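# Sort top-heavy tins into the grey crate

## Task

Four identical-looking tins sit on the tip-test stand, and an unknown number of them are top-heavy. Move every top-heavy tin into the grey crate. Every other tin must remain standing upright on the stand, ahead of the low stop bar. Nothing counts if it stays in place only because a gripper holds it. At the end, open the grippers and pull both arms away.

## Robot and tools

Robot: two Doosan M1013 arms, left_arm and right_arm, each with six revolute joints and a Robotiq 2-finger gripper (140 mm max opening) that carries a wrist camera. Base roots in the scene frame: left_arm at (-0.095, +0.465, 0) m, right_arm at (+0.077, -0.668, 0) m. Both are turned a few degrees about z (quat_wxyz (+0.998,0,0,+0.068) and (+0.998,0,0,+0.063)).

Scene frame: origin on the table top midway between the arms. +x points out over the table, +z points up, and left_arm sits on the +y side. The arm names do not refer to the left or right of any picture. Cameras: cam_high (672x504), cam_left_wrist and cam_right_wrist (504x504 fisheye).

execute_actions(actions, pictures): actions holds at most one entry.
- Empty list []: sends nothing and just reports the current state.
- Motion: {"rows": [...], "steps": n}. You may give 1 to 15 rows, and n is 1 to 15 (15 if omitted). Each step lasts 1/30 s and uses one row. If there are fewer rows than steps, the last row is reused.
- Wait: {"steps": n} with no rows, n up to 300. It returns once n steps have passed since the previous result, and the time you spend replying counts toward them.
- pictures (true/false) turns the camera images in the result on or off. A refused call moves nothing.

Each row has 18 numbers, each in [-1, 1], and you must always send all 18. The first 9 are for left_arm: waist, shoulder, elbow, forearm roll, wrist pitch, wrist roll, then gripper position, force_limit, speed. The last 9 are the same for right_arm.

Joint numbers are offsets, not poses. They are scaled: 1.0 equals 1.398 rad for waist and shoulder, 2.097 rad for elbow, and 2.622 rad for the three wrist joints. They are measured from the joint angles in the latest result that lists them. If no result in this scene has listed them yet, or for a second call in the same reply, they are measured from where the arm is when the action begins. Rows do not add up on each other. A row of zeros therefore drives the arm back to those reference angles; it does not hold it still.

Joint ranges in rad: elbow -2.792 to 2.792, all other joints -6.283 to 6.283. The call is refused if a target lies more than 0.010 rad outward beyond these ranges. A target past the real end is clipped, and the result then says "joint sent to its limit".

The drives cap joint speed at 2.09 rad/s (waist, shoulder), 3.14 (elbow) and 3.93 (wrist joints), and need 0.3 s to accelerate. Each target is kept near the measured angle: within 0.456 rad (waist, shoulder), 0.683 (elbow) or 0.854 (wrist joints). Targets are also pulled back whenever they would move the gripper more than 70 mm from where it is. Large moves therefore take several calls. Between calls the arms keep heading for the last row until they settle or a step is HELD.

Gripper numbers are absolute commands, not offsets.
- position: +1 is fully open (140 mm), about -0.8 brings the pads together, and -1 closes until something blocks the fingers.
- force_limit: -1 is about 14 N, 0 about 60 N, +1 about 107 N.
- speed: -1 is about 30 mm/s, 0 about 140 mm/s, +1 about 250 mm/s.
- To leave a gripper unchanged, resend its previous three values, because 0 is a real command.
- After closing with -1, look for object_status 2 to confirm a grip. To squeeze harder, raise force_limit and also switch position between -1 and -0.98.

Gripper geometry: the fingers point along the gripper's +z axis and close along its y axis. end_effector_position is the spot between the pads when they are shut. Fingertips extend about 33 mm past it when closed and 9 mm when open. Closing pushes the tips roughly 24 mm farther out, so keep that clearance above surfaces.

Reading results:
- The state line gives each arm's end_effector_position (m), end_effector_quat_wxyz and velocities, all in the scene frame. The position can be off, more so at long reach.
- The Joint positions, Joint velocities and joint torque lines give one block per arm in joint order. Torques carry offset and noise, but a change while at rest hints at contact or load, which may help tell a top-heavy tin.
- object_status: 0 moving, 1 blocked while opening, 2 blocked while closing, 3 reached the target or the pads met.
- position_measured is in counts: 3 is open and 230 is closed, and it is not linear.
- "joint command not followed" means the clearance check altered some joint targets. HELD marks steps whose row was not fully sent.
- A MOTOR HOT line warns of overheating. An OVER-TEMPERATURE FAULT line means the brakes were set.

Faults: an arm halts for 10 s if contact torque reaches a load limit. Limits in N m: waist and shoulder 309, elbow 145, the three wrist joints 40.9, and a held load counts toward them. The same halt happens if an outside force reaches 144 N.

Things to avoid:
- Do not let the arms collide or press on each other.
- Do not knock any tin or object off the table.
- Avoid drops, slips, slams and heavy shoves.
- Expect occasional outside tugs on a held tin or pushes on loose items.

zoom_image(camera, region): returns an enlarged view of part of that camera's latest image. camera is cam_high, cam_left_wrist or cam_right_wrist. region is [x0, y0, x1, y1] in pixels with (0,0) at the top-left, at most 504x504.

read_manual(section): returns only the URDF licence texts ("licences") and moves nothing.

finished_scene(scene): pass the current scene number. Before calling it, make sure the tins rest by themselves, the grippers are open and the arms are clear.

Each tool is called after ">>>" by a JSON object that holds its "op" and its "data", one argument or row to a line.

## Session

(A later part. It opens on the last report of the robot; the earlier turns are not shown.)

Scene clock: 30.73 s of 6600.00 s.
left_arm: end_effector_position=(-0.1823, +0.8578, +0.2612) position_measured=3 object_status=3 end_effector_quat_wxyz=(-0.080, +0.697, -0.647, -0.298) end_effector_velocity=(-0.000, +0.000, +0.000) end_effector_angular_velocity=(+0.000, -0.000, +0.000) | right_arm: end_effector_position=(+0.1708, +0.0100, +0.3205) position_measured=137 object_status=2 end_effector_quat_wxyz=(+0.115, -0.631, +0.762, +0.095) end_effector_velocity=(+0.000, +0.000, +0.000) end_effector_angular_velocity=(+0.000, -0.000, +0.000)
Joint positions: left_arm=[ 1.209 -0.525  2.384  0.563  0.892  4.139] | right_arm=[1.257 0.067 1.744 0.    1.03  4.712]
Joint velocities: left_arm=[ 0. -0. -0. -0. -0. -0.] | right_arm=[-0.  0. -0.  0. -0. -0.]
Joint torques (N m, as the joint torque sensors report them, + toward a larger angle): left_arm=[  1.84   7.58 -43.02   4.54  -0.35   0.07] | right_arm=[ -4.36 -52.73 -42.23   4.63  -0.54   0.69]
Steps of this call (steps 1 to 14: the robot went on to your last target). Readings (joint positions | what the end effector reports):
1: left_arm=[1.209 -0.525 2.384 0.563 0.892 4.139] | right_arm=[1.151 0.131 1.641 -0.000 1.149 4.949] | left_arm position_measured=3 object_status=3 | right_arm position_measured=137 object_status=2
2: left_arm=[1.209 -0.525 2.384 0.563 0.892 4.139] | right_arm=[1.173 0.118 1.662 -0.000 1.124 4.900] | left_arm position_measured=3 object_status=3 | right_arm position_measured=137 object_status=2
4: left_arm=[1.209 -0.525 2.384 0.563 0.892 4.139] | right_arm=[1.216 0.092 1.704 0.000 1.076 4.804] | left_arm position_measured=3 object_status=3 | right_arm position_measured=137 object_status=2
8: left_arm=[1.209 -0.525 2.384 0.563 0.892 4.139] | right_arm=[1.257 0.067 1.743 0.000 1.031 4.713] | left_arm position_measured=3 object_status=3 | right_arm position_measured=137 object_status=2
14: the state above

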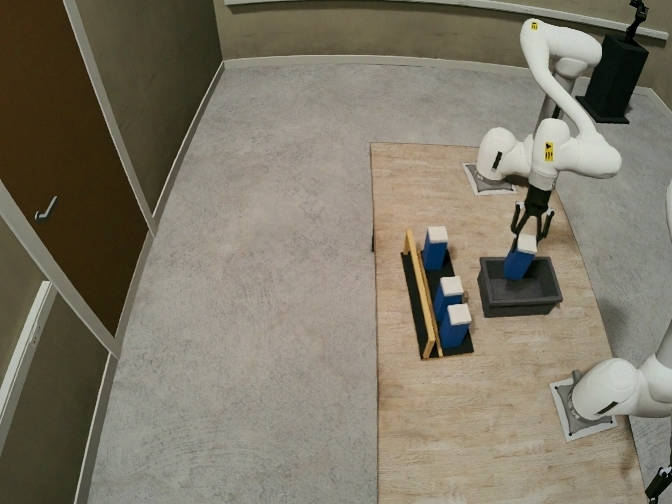

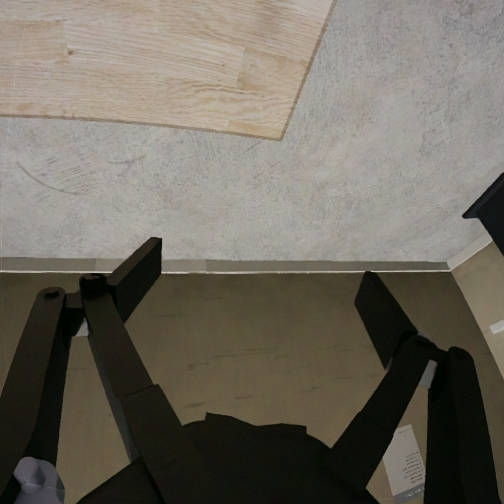

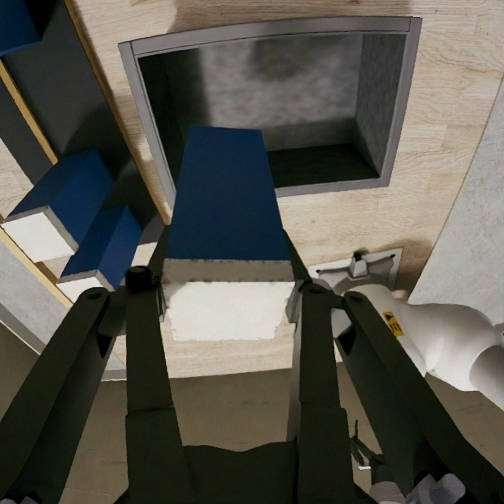

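>>> {"op": "execute_actions", "data": {
  "actions": [
    {"rows":[[0,0,0,0,0,0,1,0,0,0.025,0.068,0.0887,0,-0.107,0,-1,0.3,-0.3]]}
  ],
  "pictures": false
}}

>>> {"op": "execute_actions", "data": {
  "actions": [
    {"rows":[[0,0,0,0,0,0,1,0,0,0,0.0025,0.002,0,-0.003,0,-1,0.3,-0.3]],"steps":10}
  ]
}}

Scene clock: 31.93 s of 6600.00 s.
left_arm: end_effector_position=(-0.1823, +0.8578, +0.2612) position_measured=3 object_status=3 end_effector_quat_wxyz=(-0.080, +0.697, -0.647, -0.298) end_effector_velocity=(-0.000, -0.001, -0.001) end_effector_angular_velocity=(-0.002, +0.001, +0.000) | right_arm: end_effector_position=(+0.1471, +0.0132, +0.1684) position_measured=137 object_status=2 end_effector_quat_wxyz=(+0.114, -0.644, +0.750, +0.097) end_effector_velocity=(-0.001, -0.001, -0.003) end_effector_angular_velocity=(-0.003, +0.002, -0.001)
Joint positions: left_arm=[ 1.209 -0.525  2.384  0.563  0.892  4.139] | right_arm=[1.292 0.163 1.929 0.    0.75  4.712]
Joint velocities: left_arm=[ 0.     0.     0.002  0.    -0.     0.   ] | right_arm=[ 0.     0.002  0.004  0.002 -0.003  0.   ]
Joint torques (N m, as the joint torque sensors report them, + toward a larger angle): left_arm=[  2.6    6.32 -42.91   4.5   -0.38   0.18] | right_arm=[ -4.57 -54.53 -39.49   4.3   -0.22   0.19]
Steps of this call (steps 1 to 21: the robot went on to your last target; steps 22 to 36: all 15 steps of this action). Readings (joint positions | what the end effector reports):
22: left_arm=[1.209 -0.525 2.384 0.563 0.892 4.139] | right_arm=[1.258 0.067 1.744 0.000 1.029 4.712] | left_arm position_measured=3 object_status=3 | right_arm position_measured=137 object_status=2
23: left_arm=[1.209 -0.525 2.384 0.563 0.892 4.139] | right_arm=[1.259 0.070 1.749 0.000 1.021 4.712] | left_arm position_measured=3 object_status=3 | right_arm position_measured=137 object_status=2
25: left_arm=[1.209 -0.525 2.384 0.563 0.892 4.139] | right_arm=[1.266 0.089 1.788 0.000 0.963 4.712] | left_arm position_measured=3 object_status=3 | right_arm position_measured=137 object_status=2
29: left_arm=[1.209 -0.525 2.384 0.563 0.892 4.139] | right_arm=[1.283 0.136 1.879 0.000 0.826 4.712] | left_arm position_measured=3 object_status=3 | right_arm position_measured=137 object_status=2
36: the state above

Scene clock: 32.27 s of 6600.00 s.
left_arm: end_effector_position=(-0.1823, +0.8578, +0.2612) position_measured=3 object_status=3 end_effector_quat_wxyz=(-0.080, +0.697, -0.647, -0.298) end_effector_velocity=(+0.000, +0.000, +0.001) end_effector_angular_velocity=(+0.001, -0.001, +0.000) | right_arm: end_effector_position=(+0.1471, +0.0132, +0.1644) position_measured=137 object_status=2 end_effector_quat_wxyz=(+0.114, -0.644, +0.750, +0.097) end_effector_velocity=(-0.000, -0.001, -0.001) end_effector_angular_velocity=(-0.003, +0.000, -0.000)
Joint positions: left_arm=[ 1.209 -0.525  2.384  0.563  0.892  4.139] | right_arm=[1.292 0.166 1.933 0.    0.742 4.712]
Joint velocities: left_arm=[-0.    -0.    -0.001 -0.001  0.     0.   ] | right_arm=[-0.     0.001  0.001  0.     0.001 -0.   ]
Joint torques (N m, as the joint torque sensors report them, + toward a larger angle): left_arm=[  1.71   6.19 -43.07   4.51  -0.46  -0.05] | right_arm=[ -2.77 -54.83 -38.37   4.04  -1.     0.16]
Steps of this call (steps 1 to 10: all 10 steps of this action). Readings (joint positions | what the end effector reports):
1: left_arm=[1.209 -0.525 2.384 0.563 0.892 4.139] | right_arm=[1.292 0.163 1.930 0.000 0.749 4.712] | left_arm position_measured=3 object_status=3 | right_arm position_measured=137 object_status=2
2: left_arm=[1.209 -0.525 2.384 0.563 0.892 4.139] | right_arm=[1.292 0.164 1.931 0.000 0.746 4.712] | left_arm position_measured=3 object_status=3 | right_arm position_measured=137 object_status=2
4: left_arm=[1.209 -0.525 2.384 0.563 0.892 4.139] | right_arm=[1.292 0.166 1.933 0.000 0.742 4.712] | left_arm position_measured=3 object_status=3 | right_arm position_measured=137 object_status=2
8: left_arm=[1.209 -0.525 2.384 0.563 0.892 4.139] | right_arm=[1.292 0.166 1.933 0.000 0.742 4.712] | left_arm position_measured=3 object_status=3 | right_arm position_measured=137 object_status=2
10: the state above

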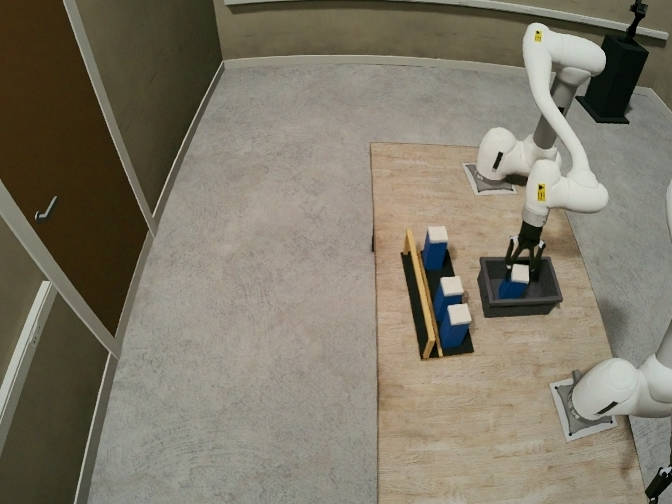

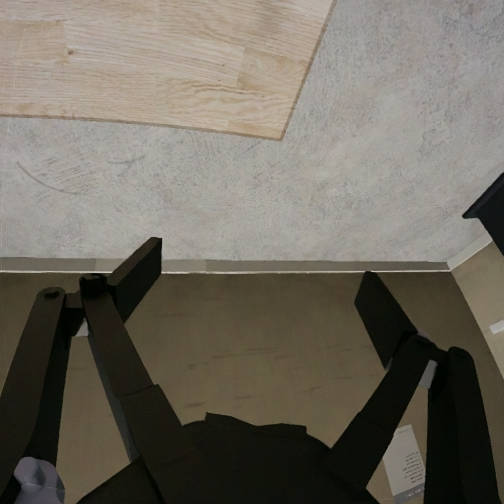

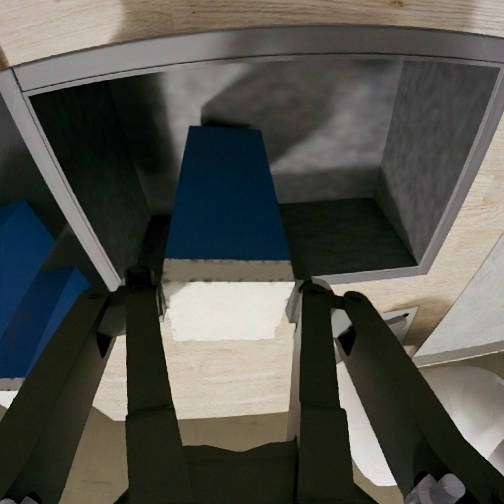

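>>> {"op": "execute_actions", "data": {
  "actions": [
    {"rows":[[0,0,0,0,0,0,1,0,0,0,0.004,0.003,0,-0.0045,0,-1,0.3,-0.3]],"steps":7}
  ],
  "pictures": false
}}

>>> {"op": "execute_actions", "data": {
  "actions": [
    {"rows":[[0,0,0,0,0,0,1,0,0,0,0,0,0,0,0,0.4,0,0]],"steps":10}
  ],
  "pictures": false
}}

>>> {"op": "execute_actions", "data": {
  "actions": [
    {"rows":[[0,0,0,0,0,0,1,0,0,0,-0.25,0,0,0.14,0,0.4,0,0]]}
  ],
  "pictures": false
}}

>>> {"op": "execute_actions", "data": {
  "actions": [
    {"steps":8}
  ]
}}

Scene clock: 33.43 s of 6600.00 s.
left_arm: end_effector_position=(-0.1823, +0.8578, +0.2612) position_measured=3 object_status=3 end_effector_quat_wxyz=(-0.080, +0.697, -0.647, -0.298) end_effector_velocity=(-0.001, +0.000, +0.000) end_effector_angular_velocity=(+0.000, +0.003, -0.000) | right_arm: end_effector_position=(+0.1471, +0.0133, +0.1581) position_measured=137 object_status=2 end_effector_quat_wxyz=(+0.114, -0.644, +0.750, +0.097) end_effector_velocity=(+0.000, -0.001, -0.001) end_effector_angular_velocity=(-0.002, +0.000, -0.000)
Joint positions: left_arm=[ 1.209 -0.525  2.384  0.563  0.892  4.139] | right_arm=[1.292 0.172 1.94  0.    0.73  4.712]
Joint velocities: left_arm=[ 0.     0.    -0.     0.003  0.    -0.   ] | right_arm=[-0.    -0.     0.001 -0.     0.001  0.   ]
Joint torques (N m, as the joint torque sensors report them, + toward a larger angle): left_arm=[  2.38   7.18 -42.88   4.44  -0.36   0.08] | right_arm=[ -3.   -51.85 -38.23   3.97  -1.01   0.18]
Steps of this call (steps 1 to 15: the robot went on to your last target; steps 16 to 28: nothing new was sent; steps 29 to 35: all 7 steps of this action). Readings (joint positions | what the end effector reports):
29: left_arm=[1.209 -0.525 2.384 0.563 0.892 4.139] | right_arm=[1.292 0.166 1.934 0.000 0.741 4.712] | left_arm position_measured=3 object_status=3 | right_arm position_measured=137 object_status=2
30: left_arm=[1.209 -0.525 2.384 0.563 0.892 4.139] | right_arm=[1.292 0.168 1.936 0.000 0.736 4.712] | left_arm position_measured=3 object_status=3 | right_arm position_measured=137 object_status=2
32: left_arm=[1.209 -0.525 2.384 0.563 0.892 4.139] | right_arm=[1.292 0.171 1.940 0.000 0.731 4.712] | left_arm position_measured=3 object_status=3 | right_arm position_measured=137 object_status=2
35: the state above

Scene clock: 33.77 s of 6600.00 s.
left_arm: end_effector_position=(-0.1823, +0.8578, +0.2612) position_measured=3 object_status=3 end_effector_quat_wxyz=(-0.080, +0.697, -0.647, -0.298) end_effector_velocity=(+0.000, -0.000, -0.001) end_effector_angular_velocity=(-0.001, +0.000, -0.000) | right_arm: end_effector_position=(+0.1471, +0.0133, +0.1581) position_measured=78 object_status=0 end_effector_quat_wxyz=(+0.114, -0.644, +0.750, +0.097) end_effector_velocity=(+0.000, +0.000, +0.001) end_effector_angular_velocity=(+0.001, -0.000, -0.000)
Joint positions: left_arm=[ 1.209 -0.525  2.384  0.563  0.892  4.139] | right_arm=[1.292 0.172 1.94  0.    0.73  4.712]
Joint velocities: left_arm=[-0.     0.001  0.    -0.     0.    -0.   ] | right_arm=[-0.    -0.001 -0.     0.    -0.     0.   ]
Joint torques (N m, as the joint torque sensors report them, + toward a larger angle): left_arm=[  1.91   7.06 -42.99   4.51  -0.47   0.  ] | right_arm=[ -2.68 -54.6  -35.27   3.71  -0.39   0.23]
Steps of this call (steps 1 to 10: all 10 steps of this action). Readings (joint positions | what the end effector reports):
1: left_arm=[1.209 -0.525 2.384 0.563 0.892 4.139] | right_arm=[1.292 0.172 1.940 0.000 0.730 4.712] | left_arm position_measured=3 object_status=3 | right_arm position_measured=137 object_status=0
2: left_arm=[1.209 -0.525 2.384 0.563 0.892 4.139] | right_arm=[1.292 0.172 1.940 0.000 0.730 4.712] | left_arm position_measured=3 object_status=3 | right_arm position_measured=137 object_status=0
4: left_arm=[1.209 -0.525 2.384 0.563 0.892 4.139] | right_arm=[1.292 0.172 1.940 0.000 0.730 4.712] | left_arm position_measured=3 object_status=3 | right_arm position_measured=118 object_status=0
8: left_arm=[1.209 -0.525 2.384 0.563 0.892 4.139] | right_arm=[1.292 0.172 1.940 0.000 0.730 4.712] | left_arm position_measured=3 object_status=3 | right_arm position_measured=88 object_status=0
10: the state above

Scene clock: 34.27 s of 6600.00 s.
left_arm: end_effector_position=(-0.1823, +0.8578, +0.2612) position_measured=3 object_status=3 end_effector_quat_wxyz=(-0.080, +0.697, -0.647, -0.298) end_effector_velocity=(+0.000, +0.000, +0.000) end_effector_angular_velocity=(+0.001, -0.001, +0.000) | right_arm: end_effector_position=(+0.1273, -0.1155, +0.3187) position_measured=78 object_status=3 end_effector_quat_wxyz=(+0.108, -0.645, +0.751, +0.092) end_effector_velocity=(-0.049, -0.318, +0.298) end_effector_angular_velocity=(-0.021, +0.004, -0.000)
Joint positions: left_arm=[ 1.209 -0.525  2.384  0.563  0.892  4.139] | right_arm=[ 1.292 -0.136  1.94   0.     1.053  4.712]
Joint velocities: left_arm=[ 0.    -0.    -0.001 -0.001 -0.    -0.   ] | right_arm=[ 0.    -0.65  -0.003  0.001  0.674 -0.   ]
Joint torques (N m, as the joint torque sensors report them, + toward a larger angle): left_arm=[  2.27   6.3  -43.14   4.42  -0.35   0.13] | right_arm=[ -5.87 -14.31 -35.53   3.97  -0.51   0.23]
Steps of this call (steps 1 to 15: all 15 steps of this action). Readings (joint positions | what the end effector reports):
1: left_arm=[1.209 -0.525 2.384 0.563 0.892 4.139] | right_arm=[1.292 0.171 1.940 0.000 0.730 4.712] | left_arm position_measured=3 object_status=3 | right_arm position_measured=78 object_status=0
2: left_arm=[1.209 -0.525 2.384 0.563 0.892 4.139] | right_arm=[1.292 0.168 1.940 0.000 0.734 4.712] | left_arm position_measured=3 object_status=3 | right_arm position_measured=78 object_status=0
4: left_arm=[1.209 -0.525 2.384 0.563 0.892 4.139] | right_arm=[1.292 0.136 1.940 0.000 0.767 4.712] | left_arm position_measured=3 object_status=3 | right_arm position_measured=78 object_status=0
8: left_arm=[1.209 -0.525 2.384 0.563 0.892 4.139] | right_arm=[1.292 0.034 1.940 0.000 0.874 4.712] | left_arm position_measured=3 object_status=3 | right_arm position_measured=78 object_status=3
15: the state above

Scene clock: 34.53 s of 6600.00 s.
left_arm: end_effector_position=(-0.1823, +0.8578, +0.2612) position_measured=3 object_status=3 end_effector_quat_wxyz=(-0.080, +0.697, -0.647, -0.298) end_effector_velocity=(+0.000, -0.001, -0.001) end_effector_angular_velocity=(-0.002, -0.001, +0.001) | right_arm: end_effector_position=(+0.1240, -0.1366, +0.3374) position_measured=78 object_status=3 end_effector_quat_wxyz=(+0.107, -0.645, +0.751, +0.092) end_effector_velocity=(+0.001, -0.001, -0.001) end_effector_angular_velocity=(-0.002, -0.002, +0.000)
Joint positions: left_arm=[ 1.209 -0.525  2.384  0.563  0.892  4.139] | right_arm=[ 1.292 -0.178  1.94   0.     1.097  4.712]
Joint velocities: left_arm=[ 0.    -0.     0.002 -0.002  0.001 -0.   ] | right_arm=[-0.     0.     0.001 -0.002  0.001  0.   ]
Joint torques (N m, as the joint torque sensors report them, + toward a larger angle): left_arm=[  1.65   5.94 -43.14   4.48  -0.36   0.07] | right_arm=[ -4.88 -24.41 -41.3    4.33   0.45  -0.19]
Steps of this call (steps 1 to 8: the robot went on to your last target). Readings (joint positions | what the end effector reports):
1: left_arm=[1.209 -0.525 2.384 0.563 0.892 4.139] | right_arm=[1.292 -0.156 1.940 0.000 1.073 4.712] | left_arm position_measured=3 object_status=3 | right_arm position_measured=78 object_status=3
2: left_arm=[1.209 -0.525 2.384 0.563 0.892 4.139] | right_arm=[1.292 -0.170 1.940 0.000 1.088 4.712] | left_arm position_measured=3 object_status=3 | right_arm position_measured=78 object_status=3
4: left_arm=[1.209 -0.525 2.384 0.563 0.892 4.139] | right_arm=[1.292 -0.178 1.940 0.000 1.096 4.712] | left_arm position_measured=3 object_status=3 | right_arm position_measured=78 object_status=3
8: the state above

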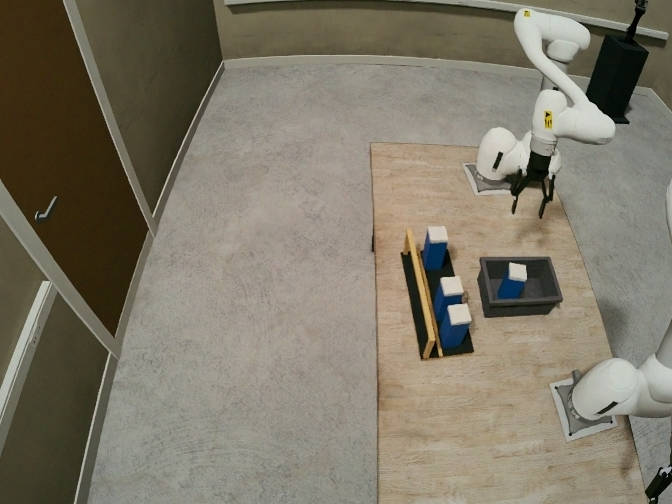

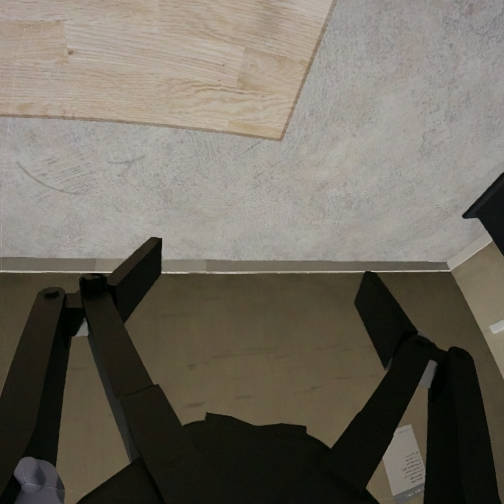

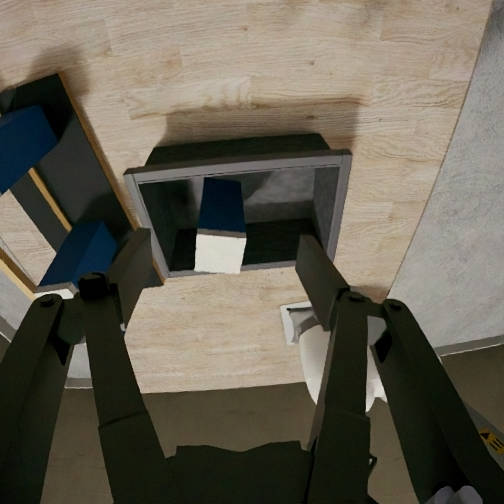

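>>> {"op": "finished_scene", "data": {
  "scene": 1
}}

The scene is finished: the task was done.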